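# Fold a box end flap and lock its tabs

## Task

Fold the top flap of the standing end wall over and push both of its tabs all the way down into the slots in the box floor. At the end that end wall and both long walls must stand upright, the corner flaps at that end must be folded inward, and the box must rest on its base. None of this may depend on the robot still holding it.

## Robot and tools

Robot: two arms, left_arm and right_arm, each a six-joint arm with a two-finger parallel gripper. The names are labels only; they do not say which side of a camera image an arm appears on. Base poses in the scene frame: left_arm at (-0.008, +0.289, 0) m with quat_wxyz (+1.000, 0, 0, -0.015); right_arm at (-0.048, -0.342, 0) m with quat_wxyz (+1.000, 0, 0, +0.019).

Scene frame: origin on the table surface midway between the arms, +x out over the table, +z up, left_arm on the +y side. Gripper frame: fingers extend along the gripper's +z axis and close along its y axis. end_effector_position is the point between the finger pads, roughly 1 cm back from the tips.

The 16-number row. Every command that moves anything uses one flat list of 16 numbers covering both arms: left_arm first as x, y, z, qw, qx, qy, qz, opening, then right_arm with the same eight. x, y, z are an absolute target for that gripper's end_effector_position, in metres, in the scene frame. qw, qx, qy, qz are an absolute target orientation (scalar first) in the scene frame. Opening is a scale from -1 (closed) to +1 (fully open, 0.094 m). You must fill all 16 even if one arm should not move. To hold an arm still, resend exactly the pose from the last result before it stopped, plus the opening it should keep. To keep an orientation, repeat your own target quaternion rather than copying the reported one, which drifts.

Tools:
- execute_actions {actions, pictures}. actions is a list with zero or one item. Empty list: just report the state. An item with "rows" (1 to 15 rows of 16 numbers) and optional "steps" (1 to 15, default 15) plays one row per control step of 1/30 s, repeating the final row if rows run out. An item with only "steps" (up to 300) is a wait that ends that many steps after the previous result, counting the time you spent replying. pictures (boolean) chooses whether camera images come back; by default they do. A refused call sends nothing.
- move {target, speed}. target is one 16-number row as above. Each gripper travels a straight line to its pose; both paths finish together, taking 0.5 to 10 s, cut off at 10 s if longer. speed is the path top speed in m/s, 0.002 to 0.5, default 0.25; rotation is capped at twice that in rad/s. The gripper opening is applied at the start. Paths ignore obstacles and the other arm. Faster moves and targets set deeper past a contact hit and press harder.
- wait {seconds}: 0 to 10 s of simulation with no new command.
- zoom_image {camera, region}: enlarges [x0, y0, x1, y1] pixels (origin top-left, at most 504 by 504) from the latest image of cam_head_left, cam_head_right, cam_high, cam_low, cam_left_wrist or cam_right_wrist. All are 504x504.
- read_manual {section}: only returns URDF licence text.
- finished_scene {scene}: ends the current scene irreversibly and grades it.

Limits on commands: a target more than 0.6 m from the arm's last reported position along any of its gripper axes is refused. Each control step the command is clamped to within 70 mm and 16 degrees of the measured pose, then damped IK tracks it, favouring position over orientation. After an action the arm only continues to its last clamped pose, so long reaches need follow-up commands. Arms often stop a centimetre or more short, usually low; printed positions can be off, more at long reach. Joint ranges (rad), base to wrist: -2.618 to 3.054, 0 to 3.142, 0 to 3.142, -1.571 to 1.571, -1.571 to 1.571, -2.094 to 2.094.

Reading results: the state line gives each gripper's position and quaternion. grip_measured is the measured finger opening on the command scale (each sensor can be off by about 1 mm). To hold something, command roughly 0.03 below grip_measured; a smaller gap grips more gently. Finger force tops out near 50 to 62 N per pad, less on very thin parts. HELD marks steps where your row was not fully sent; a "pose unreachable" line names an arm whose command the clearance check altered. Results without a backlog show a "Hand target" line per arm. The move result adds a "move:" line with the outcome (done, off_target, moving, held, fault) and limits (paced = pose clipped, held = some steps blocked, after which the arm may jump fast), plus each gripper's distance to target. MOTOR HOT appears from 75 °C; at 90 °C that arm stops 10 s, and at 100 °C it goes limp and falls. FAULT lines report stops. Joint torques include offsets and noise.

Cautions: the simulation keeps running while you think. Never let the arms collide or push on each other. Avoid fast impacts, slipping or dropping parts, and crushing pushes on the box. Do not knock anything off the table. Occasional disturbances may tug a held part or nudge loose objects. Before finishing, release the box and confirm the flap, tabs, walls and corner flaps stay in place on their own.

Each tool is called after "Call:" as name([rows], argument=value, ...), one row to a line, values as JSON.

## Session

Call:
execute_actions(actions=[])

Scene clock: 0.00 s of 4500.00 s.
left_arm: end_effector_position=(+0.3772, +0.2743, +0.4091) grip_measured=-0.400 end_effector_quat_wxyz=(+0.710, +0.016, +0.704, -0.016) | right_arm: end_effector_position=(+0.3363, -0.3297, +0.4109) grip_measured=+1.000 end_effector_quat_wxyz=(+0.709, -0.017, +0.705, +0.005)
Joint positions: left_arm=[-0.008  1.063  1.054  0.017  0.006  0.     0.028] | right_arm=[-0.009  1.06   1.062  0.005 -0.002 -0.016  0.094]
Joint velocities: left_arm=[-0.017 -0.007 -0.012  0.007  0.007 -0.037  0.001] | right_arm=[-0.002  0.007 -0.002 -0.022 -0.037 -0.037  0.   ]
Joint torques (N m, as the arm reports them, + toward a larger angle): no reading
Hand target (left_arm): +0.375, +0.274, +0.411; +0.710, +0.015, +0.704, -0.016
Hand target (right_arm): +0.334, -0.330, +0.415; +0.712, -0.016, +0.702, +0.006

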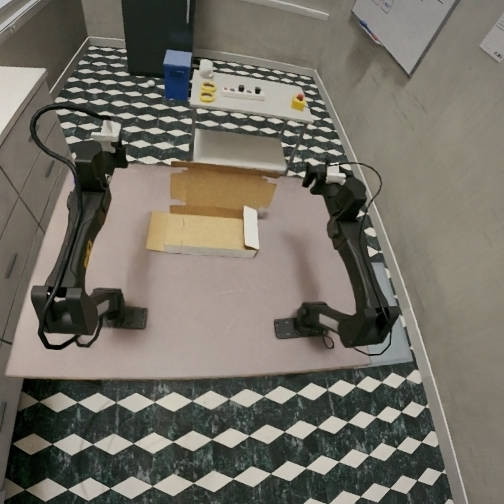

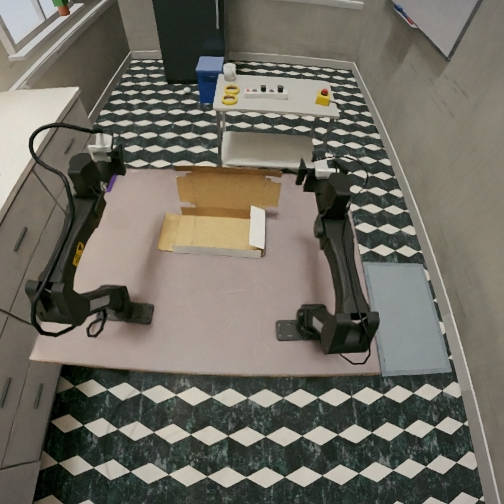

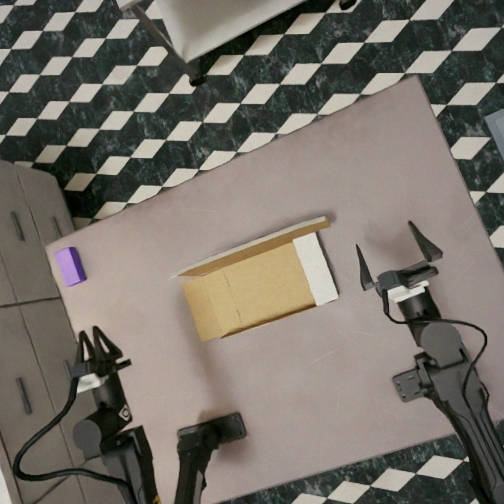

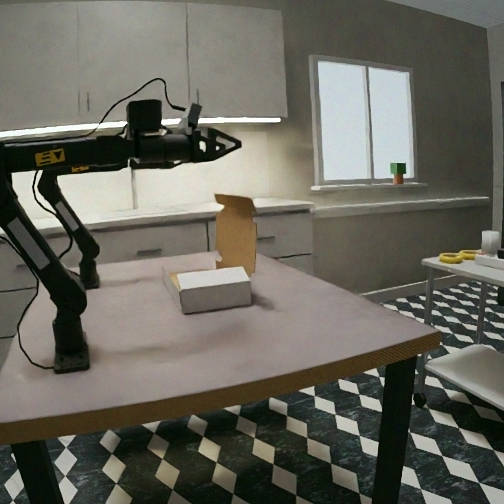

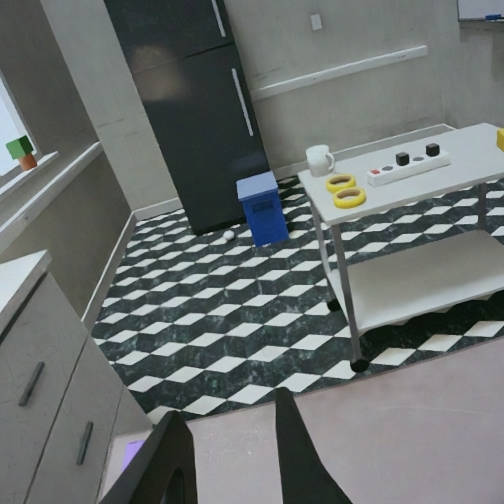

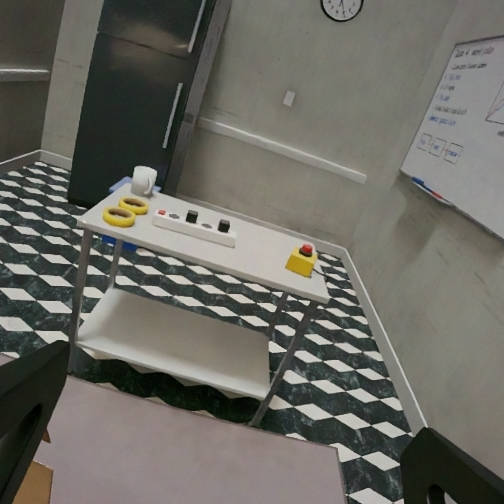

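Call:
move(target=[0.25,0.4,0.4,0.71,0.016,0.704,-0.016,-0.4,0.32,-0.2,0.16,0.3,0,0.954,0,0])

Scene clock: 7.53 s of 4500.00 s.
left_arm: end_effector_position=(+0.2500, +0.4046, +0.4094) grip_measured=-0.400 end_effector_quat_wxyz=(+0.714, +0.026, +0.699, -0.002) | right_arm: end_effector_position=(+0.3209, -0.2036, +0.1498) grip_measured=+0.002 end_effector_quat_wxyz=(+0.296, -0.005, +0.955, -0.000)
Joint positions: left_arm=[ 1.013  0.825  0.952 -0.088  1.023  0.     0.028] | right_arm=[ 0.435  1.549  1.206 -0.679  0.259  0.389  0.047]
Joint velocities: left_arm=[-0.017 -0.002 -0.012 -0.022  0.037 -0.11  -0.001] | right_arm=[ 0.017  0.002 -0.002  0.007 -0.007 -0.007  0.   ]
Joint torques (N m, as the arm reports them, + toward a larger angle): left_arm=[ 0.65 -0.69  6.05  1.39  0.08  0.04] | right_arm=[ 0.84 -7.1  11.73  0.89  0.06  0.07]
Hand target (left_arm): +0.249, +0.404, +0.400; +0.709, +0.018, +0.705, -0.014
Hand target (right_arm): +0.322, -0.198, +0.158; +0.299, -0.005, +0.954, +0.007
Off the commanded pose (left_arm): 0.010 m, 2 deg.
Off the commanded pose (right_arm): 0.011 m, 1 deg.
After step 90, 1.93 s passed at rest.
move: off_target (right_arm)

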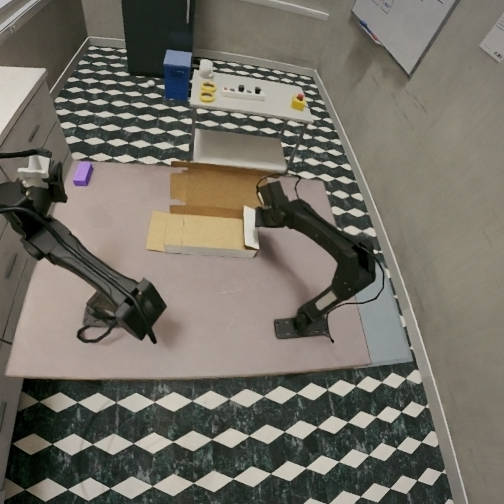

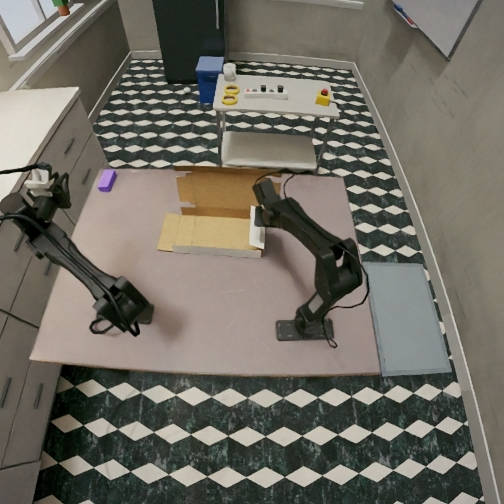

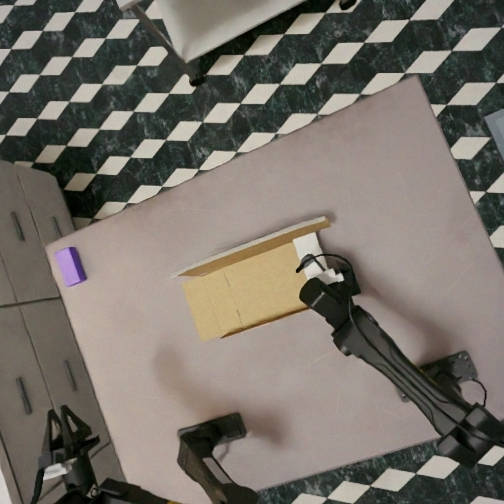

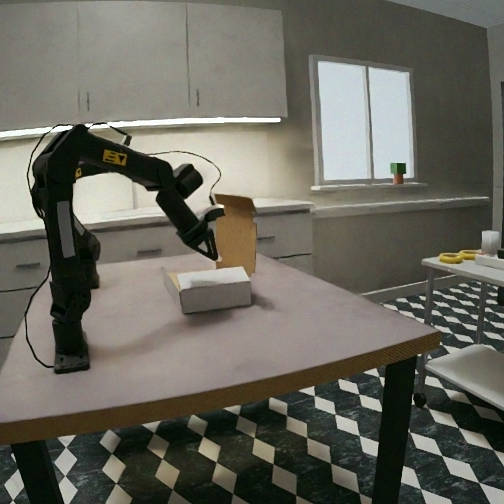

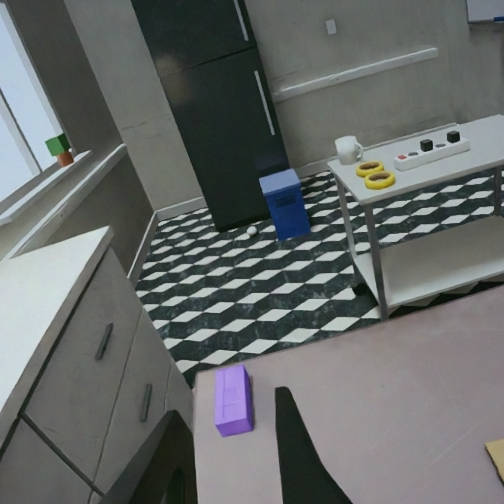

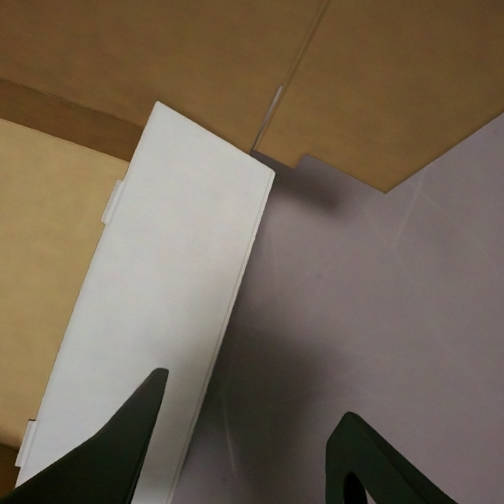

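Call:
move(target=[0.25,0.4,0.4,0.71,0.016,0.704,-0.016,-0.4,0.335,-0.163,0.115,0.297,0.125,0.946,-0.039,0], speed=0.1)

Scene clock: 14.47 s of 4500.00 s.
left_arm: end_effector_position=(+0.2507, +0.4027, +0.4094) grip_measured=-0.400 end_effector_quat_wxyz=(+0.714, +0.028, +0.699, -0.006) | right_arm: end_effector_position=(+0.3321, -0.1654, +0.1078) grip_measured=+0.002 end_effector_quat_wxyz=(+0.289, +0.121, +0.949, -0.035)
Joint positions: left_arm=[ 1.007  0.825  0.952 -0.088  1.026 -0.002  0.028] | right_arm=[ 0.575  1.777  1.31  -0.692  0.436  0.776  0.047]
Joint velocities: left_arm=[-0.002 -0.022  0.007 -0.081  0.022 -0.022 -0.   ] | right_arm=[-0.002 -0.007 -0.007 -0.007 -0.022  0.007 -0.001]
Joint torques (N m, as the arm reports them, + toward a larger angle): left_arm=[-0.76 -1.77  5.2   1.41 -0.12 -0.07] | right_arm=[ 0.85 -8.76 11.33  0.63  0.5   0.07]
Hand target (left_arm): +0.250, +0.400, +0.400; +0.710, +0.016, +0.704, -0.016
Hand target (right_arm): +0.335, -0.163, +0.114; +0.296, +0.125, +0.946, -0.039
Off the commanded pose (left_arm): 0.010 m, 2 deg.
Off the commanded pose (right_arm): 0.008 m, 1 deg.
After step 90, 2.13 s passed at rest.
move: done

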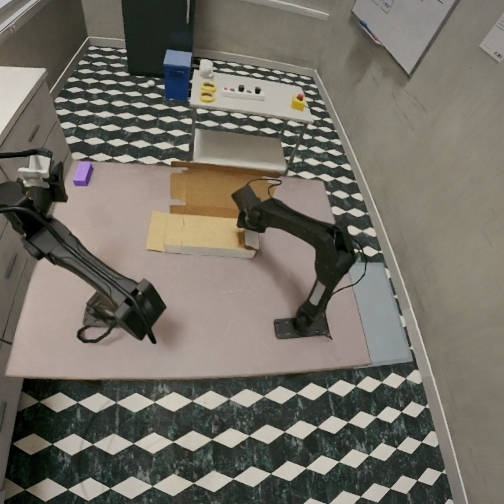

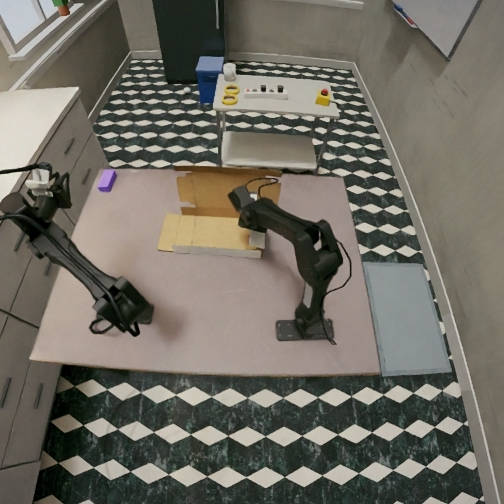

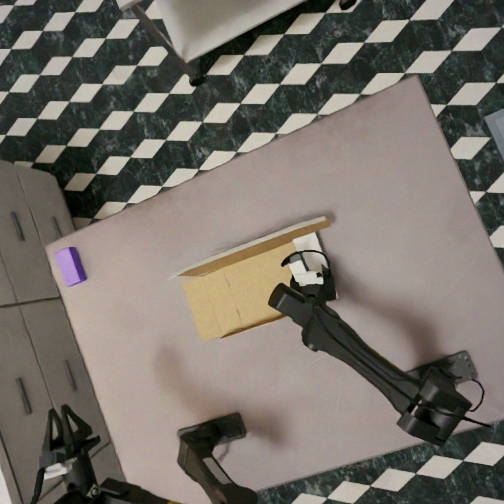

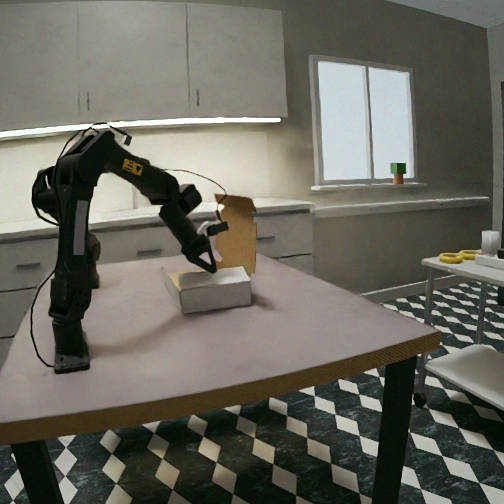

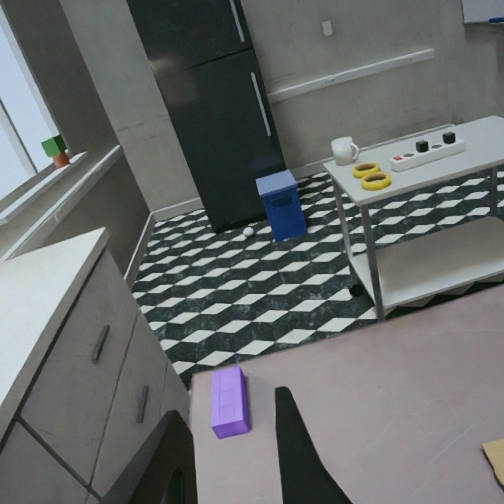

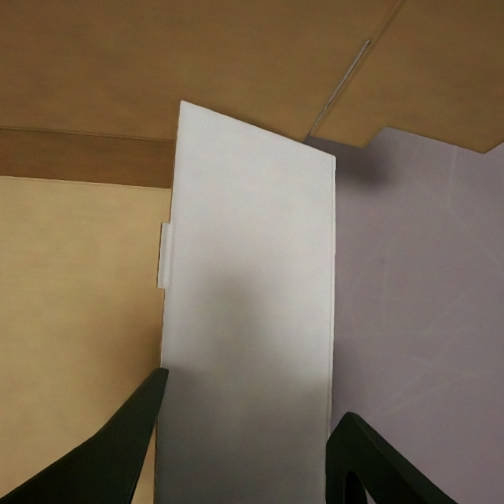

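Call:
move(target=[0.25,0.4,0.4,0.71,0.016,0.704,-0.016,-0.4,0.332,-0.176,0.11,0.297,0.125,0.946,-0.039,-0.05], speed=0.05)

Call:
move(target=[0.25,0.4,0.4,0.71,0.016,0.704,-0.016,-0.4,0.325,-0.178,0.04,0.297,0.125,0.946,-0.039,-0.05], speed=0.03)

Scene clock: 19.43 s of 4500.00 s.
left_arm: end_effector_position=(+0.2507, +0.4027, +0.4094) grip_measured=-0.400 end_effector_quat_wxyz=(+0.714, +0.028, +0.699, -0.006) | right_arm: end_effector_position=(+0.3324, -0.1680, +0.1058) grip_measured=-0.048 end_effector_quat_wxyz=(+0.290, +0.122, +0.949, -0.035)
Joint positions: left_arm=[ 1.007  0.825  0.952 -0.088  1.026 -0.003  0.028] | right_arm=[ 0.57   1.774  1.296 -0.678  0.436  0.771  0.045]
Joint velocities: left_arm=[ 0.017 -0.002  0.007 -0.037 -0.007 -0.051  0.   ] | right_arm=[ 0.027 -0.012  0.017 -0.051 -0.051 -0.037 -0.   ]
Joint torques (N m, as the arm reports them, + toward a larger angle): left_arm=[-0.81 -1.74  5.16  1.41 -0.13 -0.06] | right_arm=[ -0.95 -11.47   6.61   0.88   0.4   -0.11]
Hand target (left_arm): +0.250, +0.400, +0.400; +0.710, +0.016, +0.704, -0.016
Hand target (right_arm): +0.332, -0.176, +0.110; +0.297, +0.125, +0.946, -0.039
Off the commanded pose (left_arm): 0.010 m, 2 deg.
Off the commanded pose (right_arm): 0.009 m, 1 deg.
After step 90, 1.20 s passed at rest.
move: done

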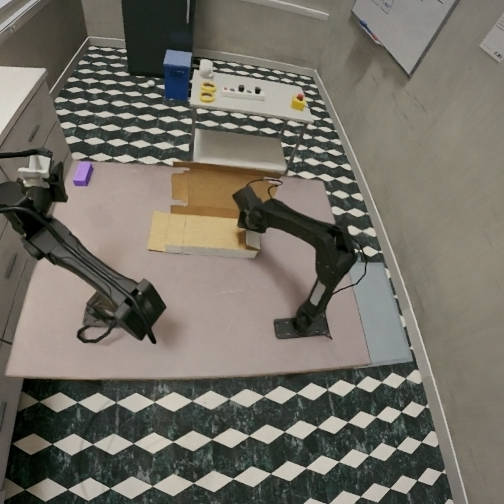

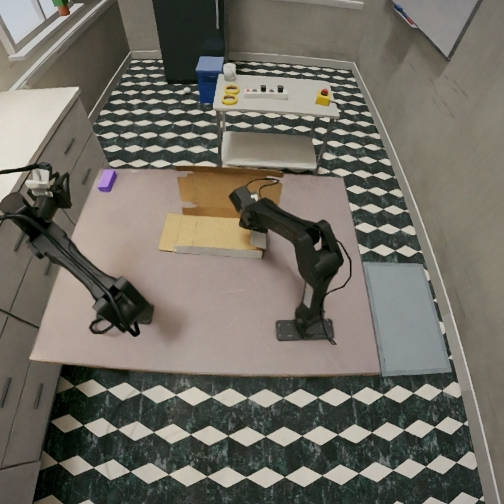

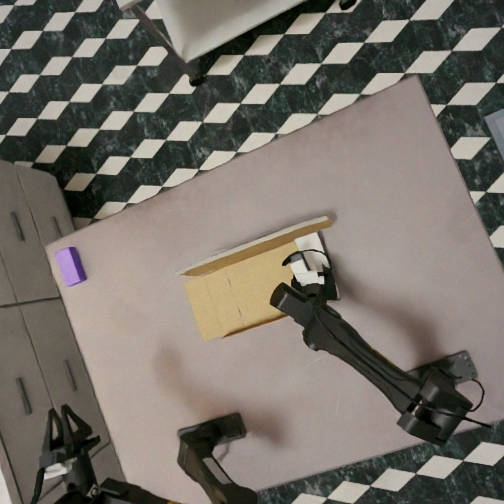

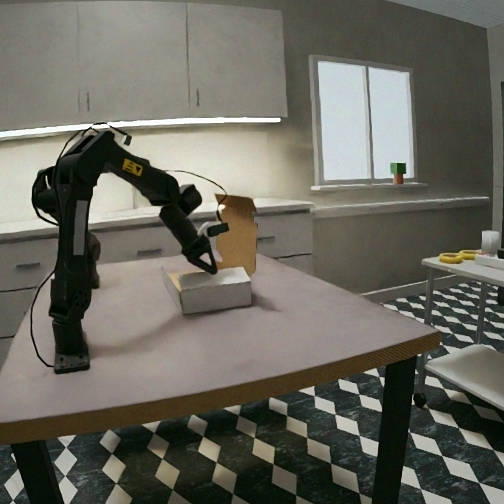

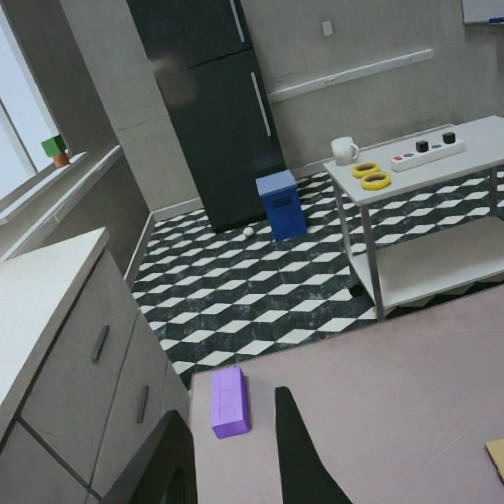

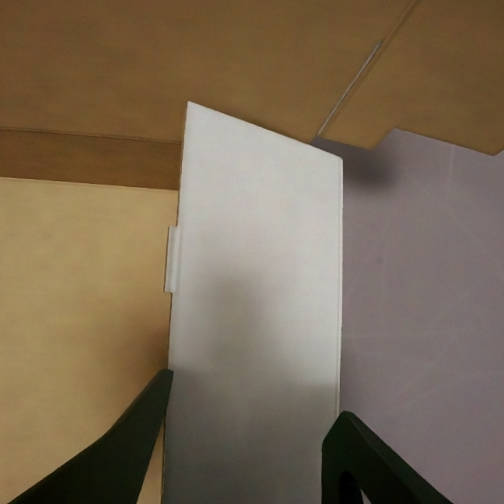

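Scene clock: 21.93 s of 4500.00 s.
left_arm: end_effector_position=(+0.2507, +0.4027, +0.4094) grip_measured=-0.400 end_effector_quat_wxyz=(+0.714, +0.028, +0.699, -0.006) | right_arm: end_effector_position=(+0.3518, -0.1708, +0.0882) grip_measured=-0.048 end_effector_quat_wxyz=(+0.367, +0.141, +0.919, -0.020)
Joint positions: left_arm=[ 1.007  0.825  0.952 -0.088  1.026 -0.003  0.028] | right_arm=[ 0.57   1.774  1.127 -0.354  0.521  0.757  0.045]
Joint velocities: left_arm=[-0.017 -0.002  0.007  0.037  0.022 -0.007 -0.001] | right_arm=[ 0.007  0.007 -0.017 -0.051  0.007  0.007  0.   ]
Joint torques (N m, as the arm reports them, + toward a larger angle): left_arm=[-0.86 -1.76  5.34  1.42 -0.11 -0.06] | right_arm=[-0.31 -6.17  2.74  0.47 -0.59  0.14]
Hand target (left_arm): +0.250, +0.400, +0.400; +0.710, +0.016, +0.704, -0.016
Hand target (right_arm): +0.324, -0.179, +0.043; +0.297, +0.127, +0.945, -0.040
Off the commanded pose (left_arm): 0.010 m, 2 deg.
Off the commanded pose (right_arm): 0.056 m, 9 deg.
move: off_target (right_arm)

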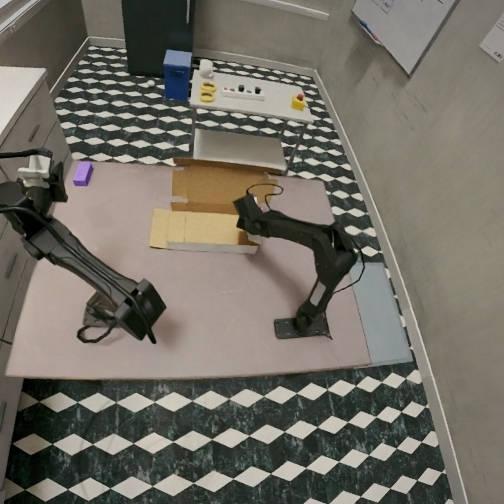

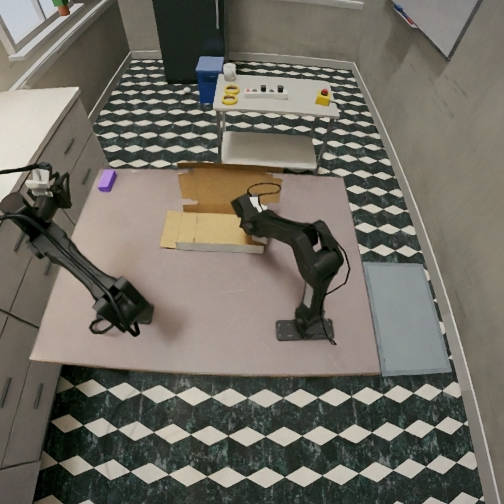

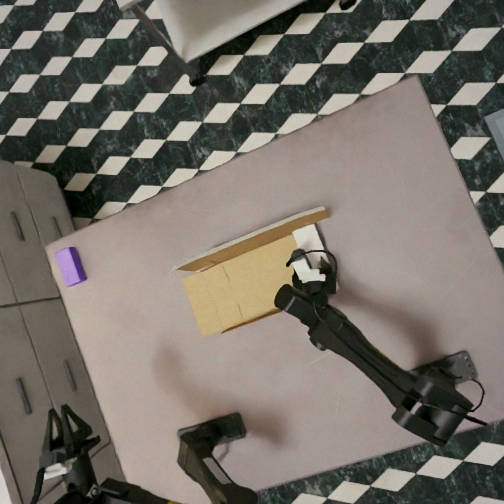

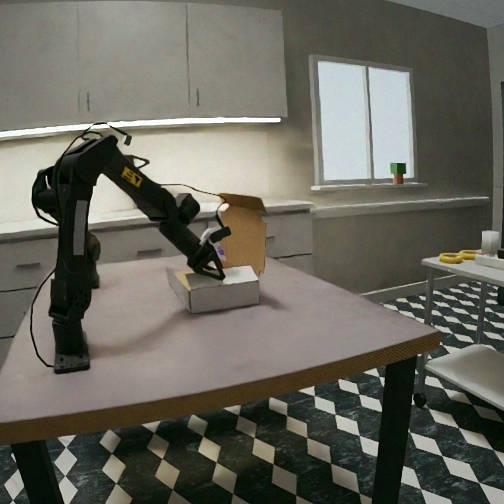

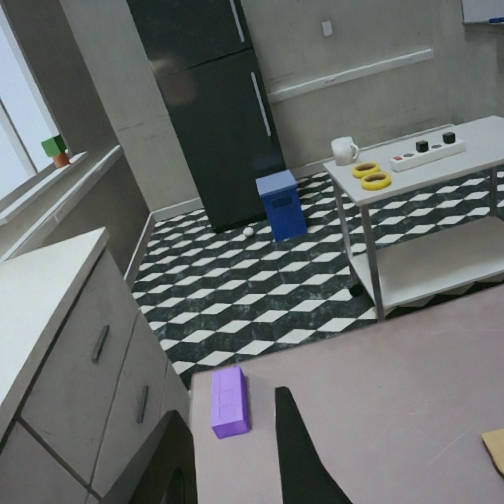

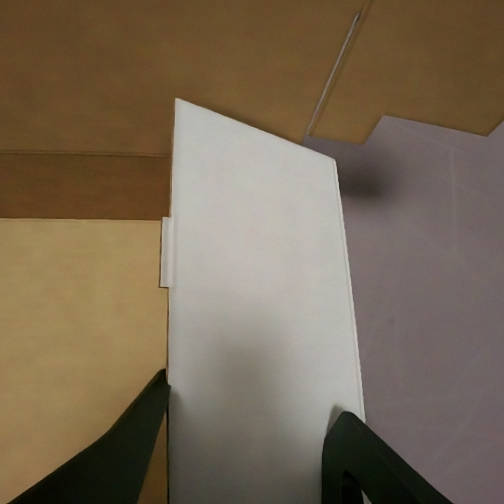

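Call:
move(target=[0.25,0.4,0.4,0.71,0.016,0.704,-0.016,-0.4,0.335,-0.185,0.125,0.297,0.125,0.946,-0.039,-0.05], speed=0.06)

Call:
move(target=[0.25,0.4,0.4,0.71,0.016,0.704,-0.016,-0.4,0.328,-0.203,0.115,0.297,0.125,0.946,-0.039,-0.05], speed=0.04)

Scene clock: 28.37 s of 4500.00 s.
left_arm: end_effector_position=(+0.2507, +0.4027, +0.4094) grip_measured=-0.400 end_effector_quat_wxyz=(+0.714, +0.028, +0.699, -0.006) | right_arm: end_effector_position=(+0.3321, -0.1820, +0.1099) grip_measured=-0.048 end_effector_quat_wxyz=(+0.290, +0.121, +0.948, -0.043)
Joint positions: left_arm=[ 1.007  0.825  0.952 -0.088  1.026 -0.003  0.028] | right_arm=[ 0.542  1.745  1.278 -0.684  0.436  0.741  0.045]
Joint velocities: left_arm=[ 0.002 -0.012 -0.012 -0.051 -0.037 -0.007  0.   ] | right_arm=[-0.007 -0.007  0.002  0.007 -0.007 -0.037 -0.001]
Joint torques (N m, as the arm reports them, + toward a larger angle): left_arm=[-0.85 -1.71  5.31  1.4  -0.13 -0.05] | right_arm=[ -0.97 -10.98  11.12   0.57   0.21  -0.11]
Hand target (left_arm): +0.250, +0.400, +0.400; +0.710, +0.016, +0.704, -0.016
Hand target (right_arm): +0.335, -0.185, +0.125; +0.297, +0.125, +0.946, -0.038
Off the commanded pose (left_arm): 0.010 m, 2 deg.
Off the commanded pose (right_arm): 0.016 m, 1 deg.
After step 90, 1.70 s passed at rest.
move: off_target (right_arm)

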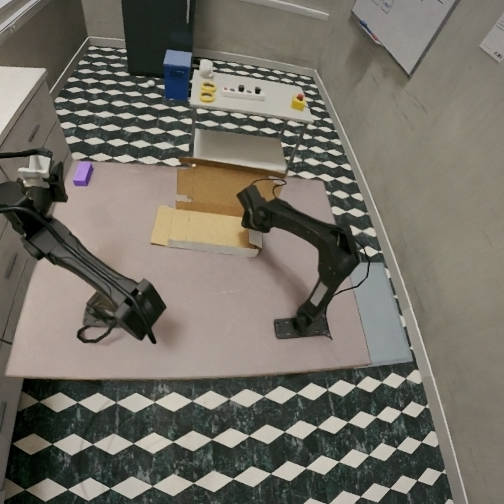

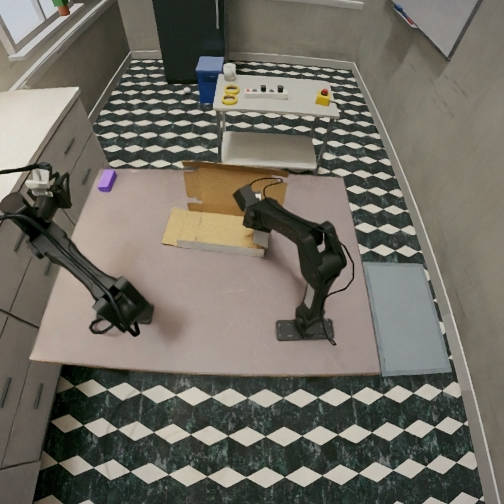

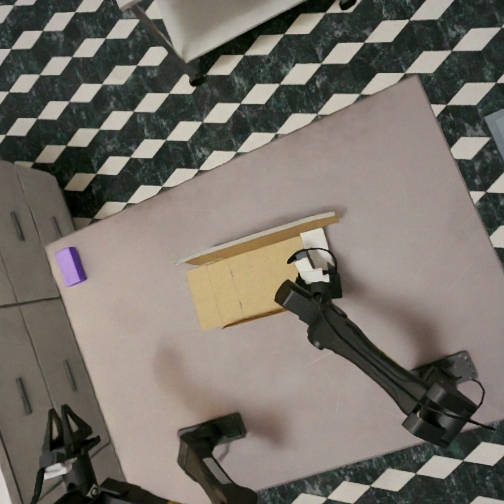

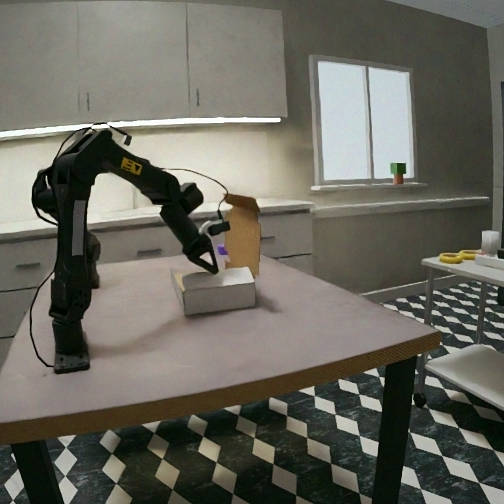

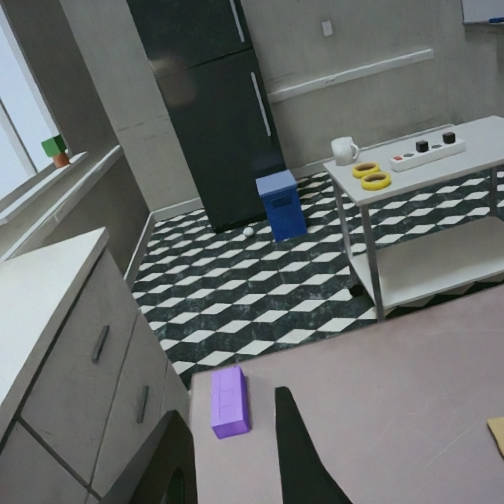

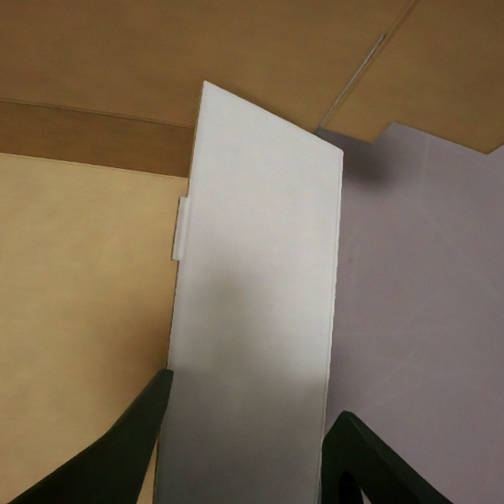

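Scene clock: 29.20 s of 4500.00 s.
left_arm: end_effector_position=(+0.2507, +0.4027, +0.4094) grip_measured=-0.400 end_effector_quat_wxyz=(+0.714, +0.028, +0.699, -0.006) | right_arm: end_effector_position=(+0.3295, -0.1985, +0.1126) grip_measured=-0.048 end_effector_quat_wxyz=(+0.294, +0.124, +0.947, -0.042)
Joint positions: left_arm=[ 1.007  0.825  0.952 -0.088  1.026 -0.003  0.028] | right_arm=[ 0.506  1.695  1.225 -0.661  0.425  0.709  0.045]
Joint velocities: left_arm=[ 0.017 -0.007 -0.007 -0.051 -0.066 -0.022  0.   ] | right_arm=[ 0.002  0.002  0.012 -0.022 -0.037  0.022  0.   ]
Joint torques (N m, as the arm reports them, + toward a larger angle): left_arm=[-0.79 -1.86  5.35  1.39 -0.14 -0.07] | right_arm=[ -0.8  -10.52   6.68   0.94   0.19  -0.11]
Hand target (left_arm): +0.250, +0.400, +0.400; +0.710, +0.016, +0.704, -0.016
Hand target (right_arm): +0.328, -0.203, +0.115; +0.297, +0.125, +0.946, -0.039
Off the commanded pose (left_arm): 0.010 m, 2 deg.
Off the commanded pose (right_arm): 0.005 m, 1 deg.
move: done

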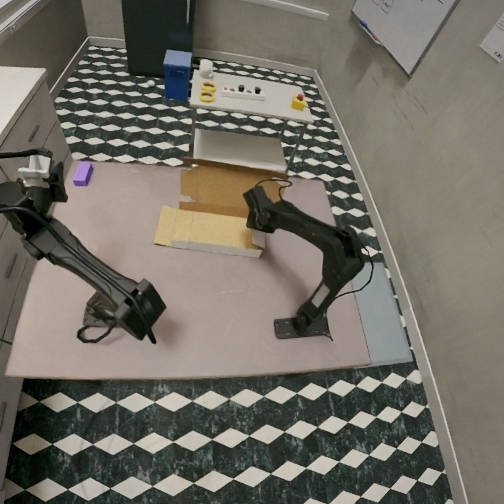

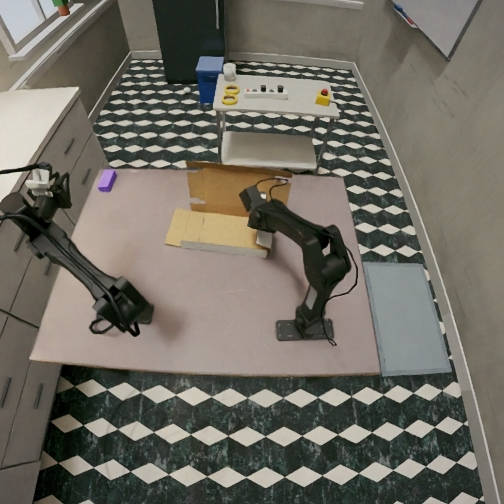

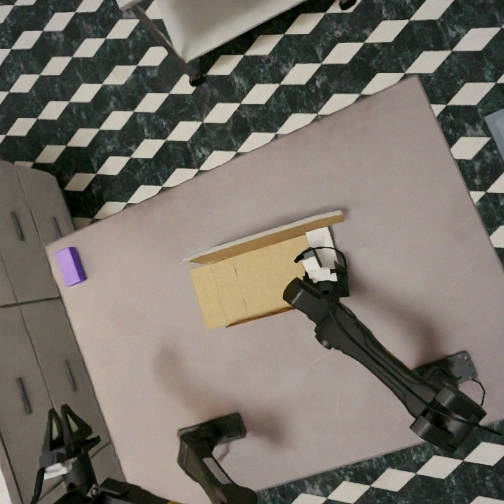

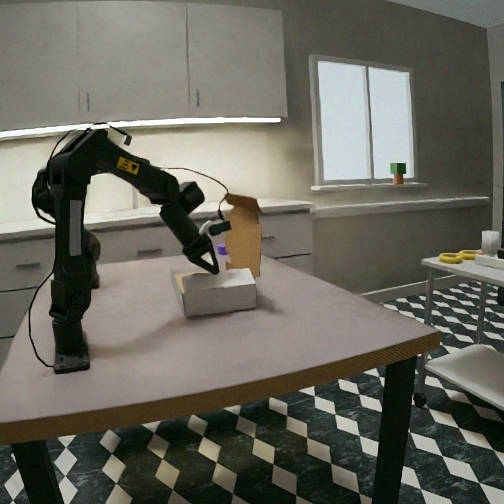

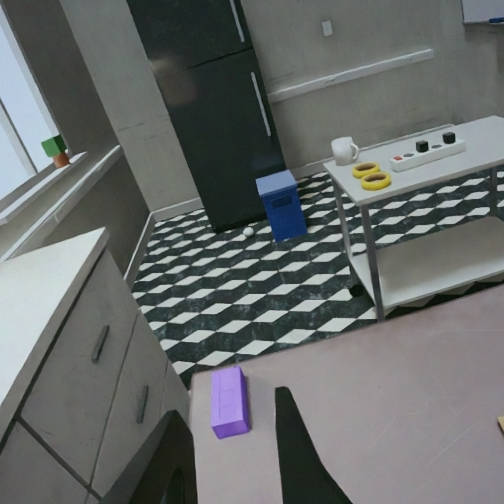

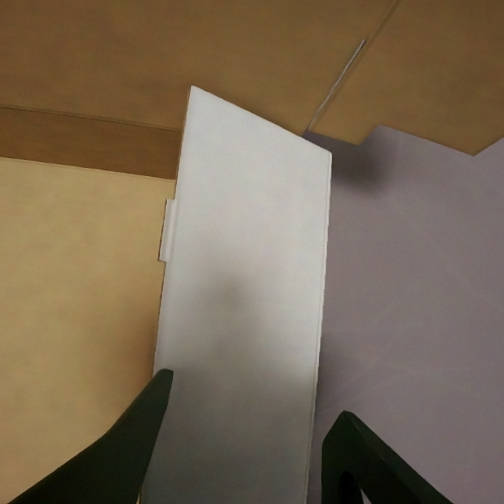

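Call:
move(target=[0.25,0.4,0.4,0.71,0.016,0.704,-0.016,-0.4,0.315,-0.2,0.165,0.297,0.125,0.946,-0.039,-0.05], speed=0.08)

Call:
move(target=[0.25,0.4,0.4,0.71,0.016,0.704,-0.016,-0.4,0.315,-0.222,0.15,0.297,0.125,0.946,-0.039,-0.05], speed=0.05)

Scene clock: 35.57 s of 4500.00 s.
left_arm: end_effector_position=(+0.2507, +0.4027, +0.4094) grip_measured=-0.400 end_effector_quat_wxyz=(+0.714, +0.028, +0.699, -0.006) | right_arm: end_effector_position=(+0.3141, -0.2033, +0.1499) grip_measured=-0.048 end_effector_quat_wxyz=(+0.283, +0.122, +0.950, -0.047)
Joint positions: left_arm=[ 1.007  0.825  0.952 -0.088  1.026 -0.003  0.028] | right_arm=[ 0.516  1.633  1.318 -0.843  0.425  0.719  0.045]
Joint velocities: left_arm=[ 0.002  0.007 -0.017  0.066 -0.007  0.066 -0.001] | right_arm=[ 0.002  0.007 -0.007 -0.037 -0.022  0.037 -0.001]
Joint torques (N m, as the arm reports them, + toward a larger angle): left_arm=[-0.69 -1.79  5.34  1.38 -0.13 -0.04] | right_arm=[ 0.97 -9.58 11.27  0.64  0.36  0.08]
Hand target (left_arm): +0.250, +0.400, +0.400; +0.710, +0.016, +0.704, -0.016
Hand target (right_arm): +0.315, -0.200, +0.165; +0.297, +0.125, +0.946, -0.039
Off the commanded pose (left_arm): 0.010 m, 2 deg.
Off the commanded pose (right_arm): 0.016 m, 2 deg.
After step 90, 2.13 s passed at rest.
move: off_target (right_arm)

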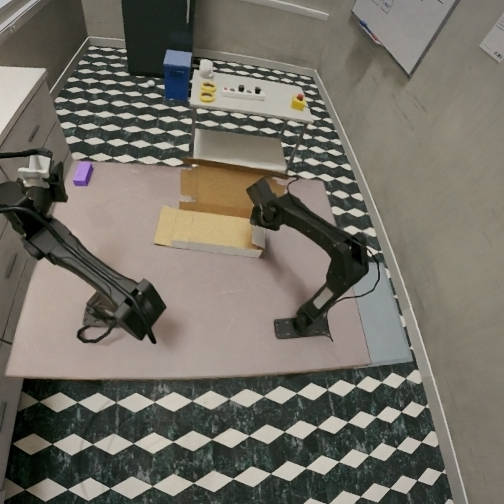

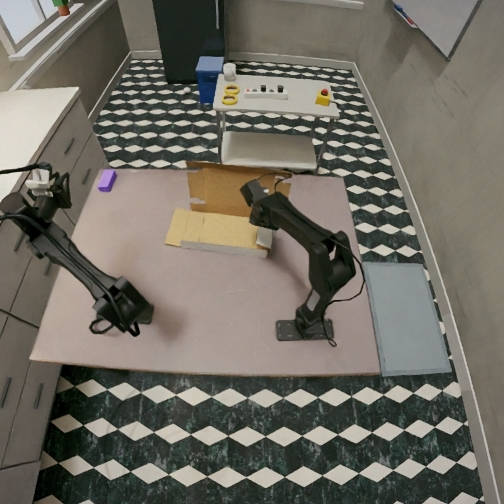

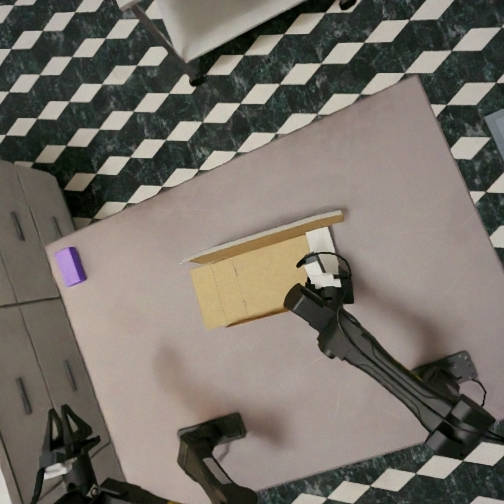

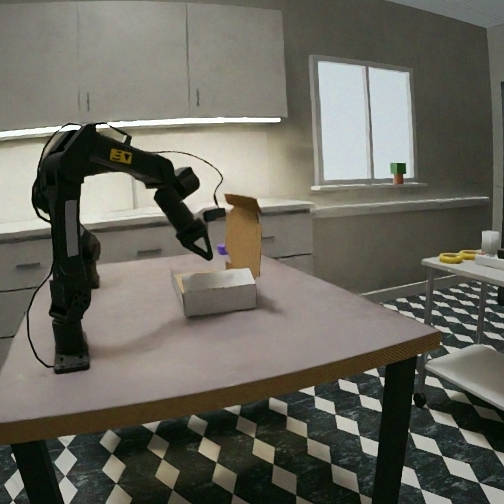

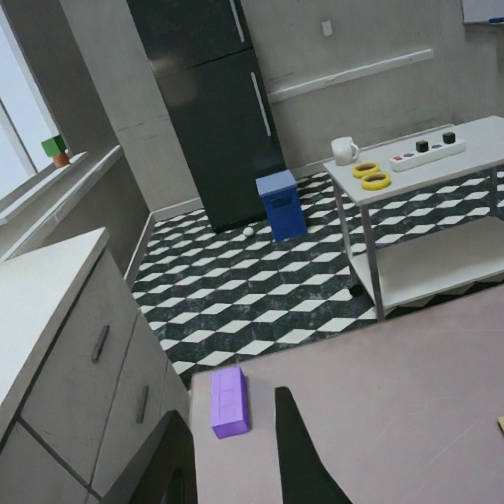

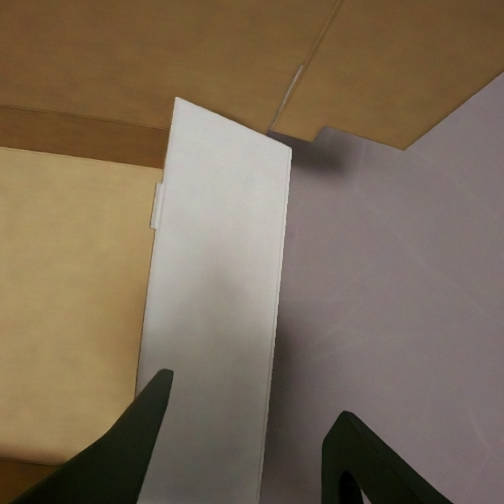

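Scene clock: 36.47 s of 4500.00 s.
left_arm: end_effector_position=(+0.2507, +0.4027, +0.4094) grip_measured=-0.400 end_effector_quat_wxyz=(+0.714, +0.028, +0.699, -0.006) | right_arm: end_effector_position=(+0.3168, -0.2180, +0.1480) grip_measured=-0.048 end_effector_quat_wxyz=(+0.293, +0.124, +0.947, -0.042)
Joint positions: left_arm=[ 1.007  0.825  0.952 -0.088  1.026 -0.003  0.028] | right_arm=[ 0.474  1.593  1.256 -0.782  0.412  0.677  0.045]
Joint velocities: left_arm=[ 0.012 -0.012 -0.007 -0.066 -0.066  0.037  0.   ] | right_arm=[-0.007  0.002 -0.007  0.007 -0.051 -0.007  0.   ]
Joint torques (N m, as the arm reports them, + toward a larger angle): left_arm=[-0.78 -1.78  5.3   1.38 -0.12 -0.07] | right_arm=[-0.82 -9.61  6.86  0.96  0.19 -0.1 ]
Hand target (left_arm): +0.250, +0.400, +0.400; +0.710, +0.016, +0.704, -0.016
Hand target (right_arm): +0.315, -0.222, +0.150; +0.297, +0.125, +0.946, -0.040
Off the commanded pose (left_arm): 0.010 m, 2 deg.
Off the commanded pose (right_arm): 0.005 m, 1 deg.
move: done

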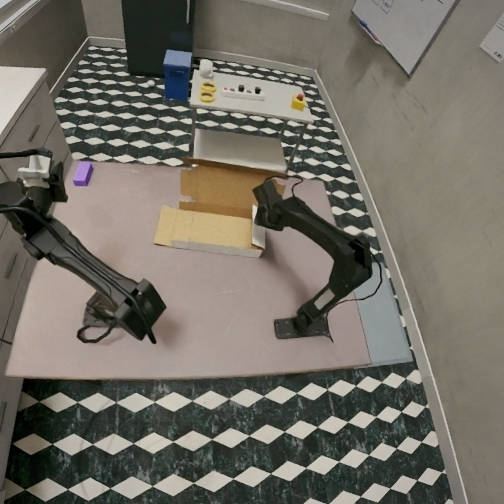

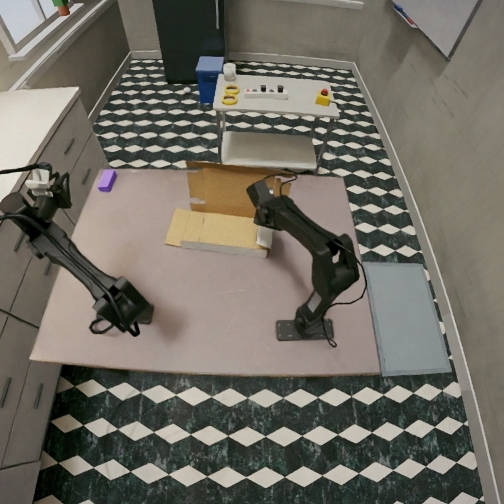

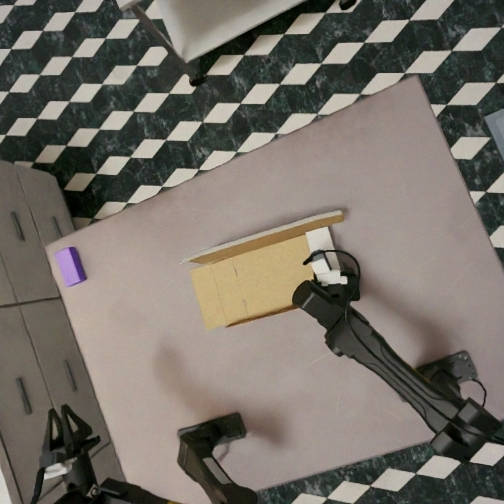

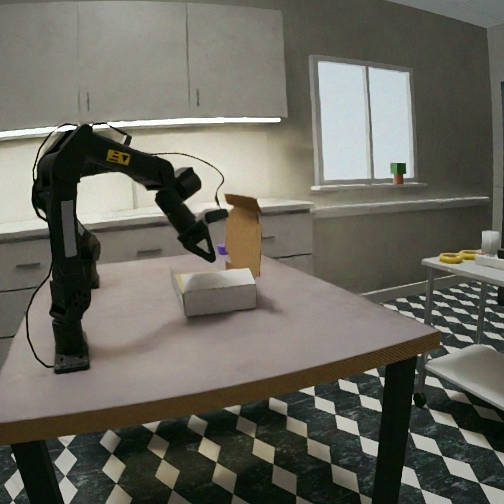

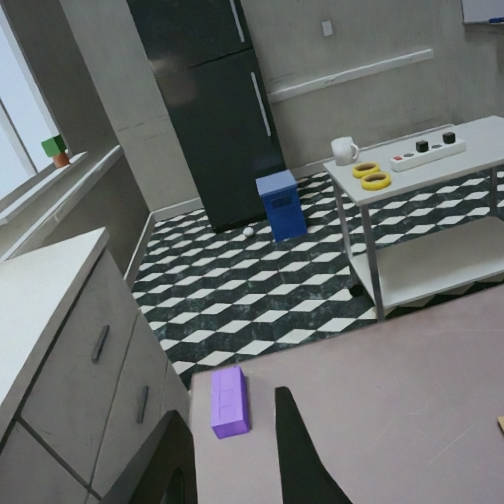

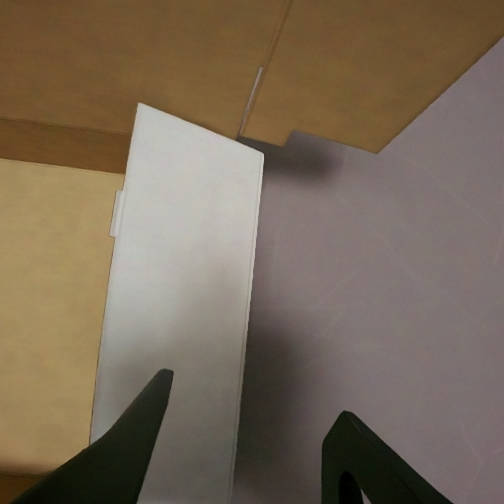

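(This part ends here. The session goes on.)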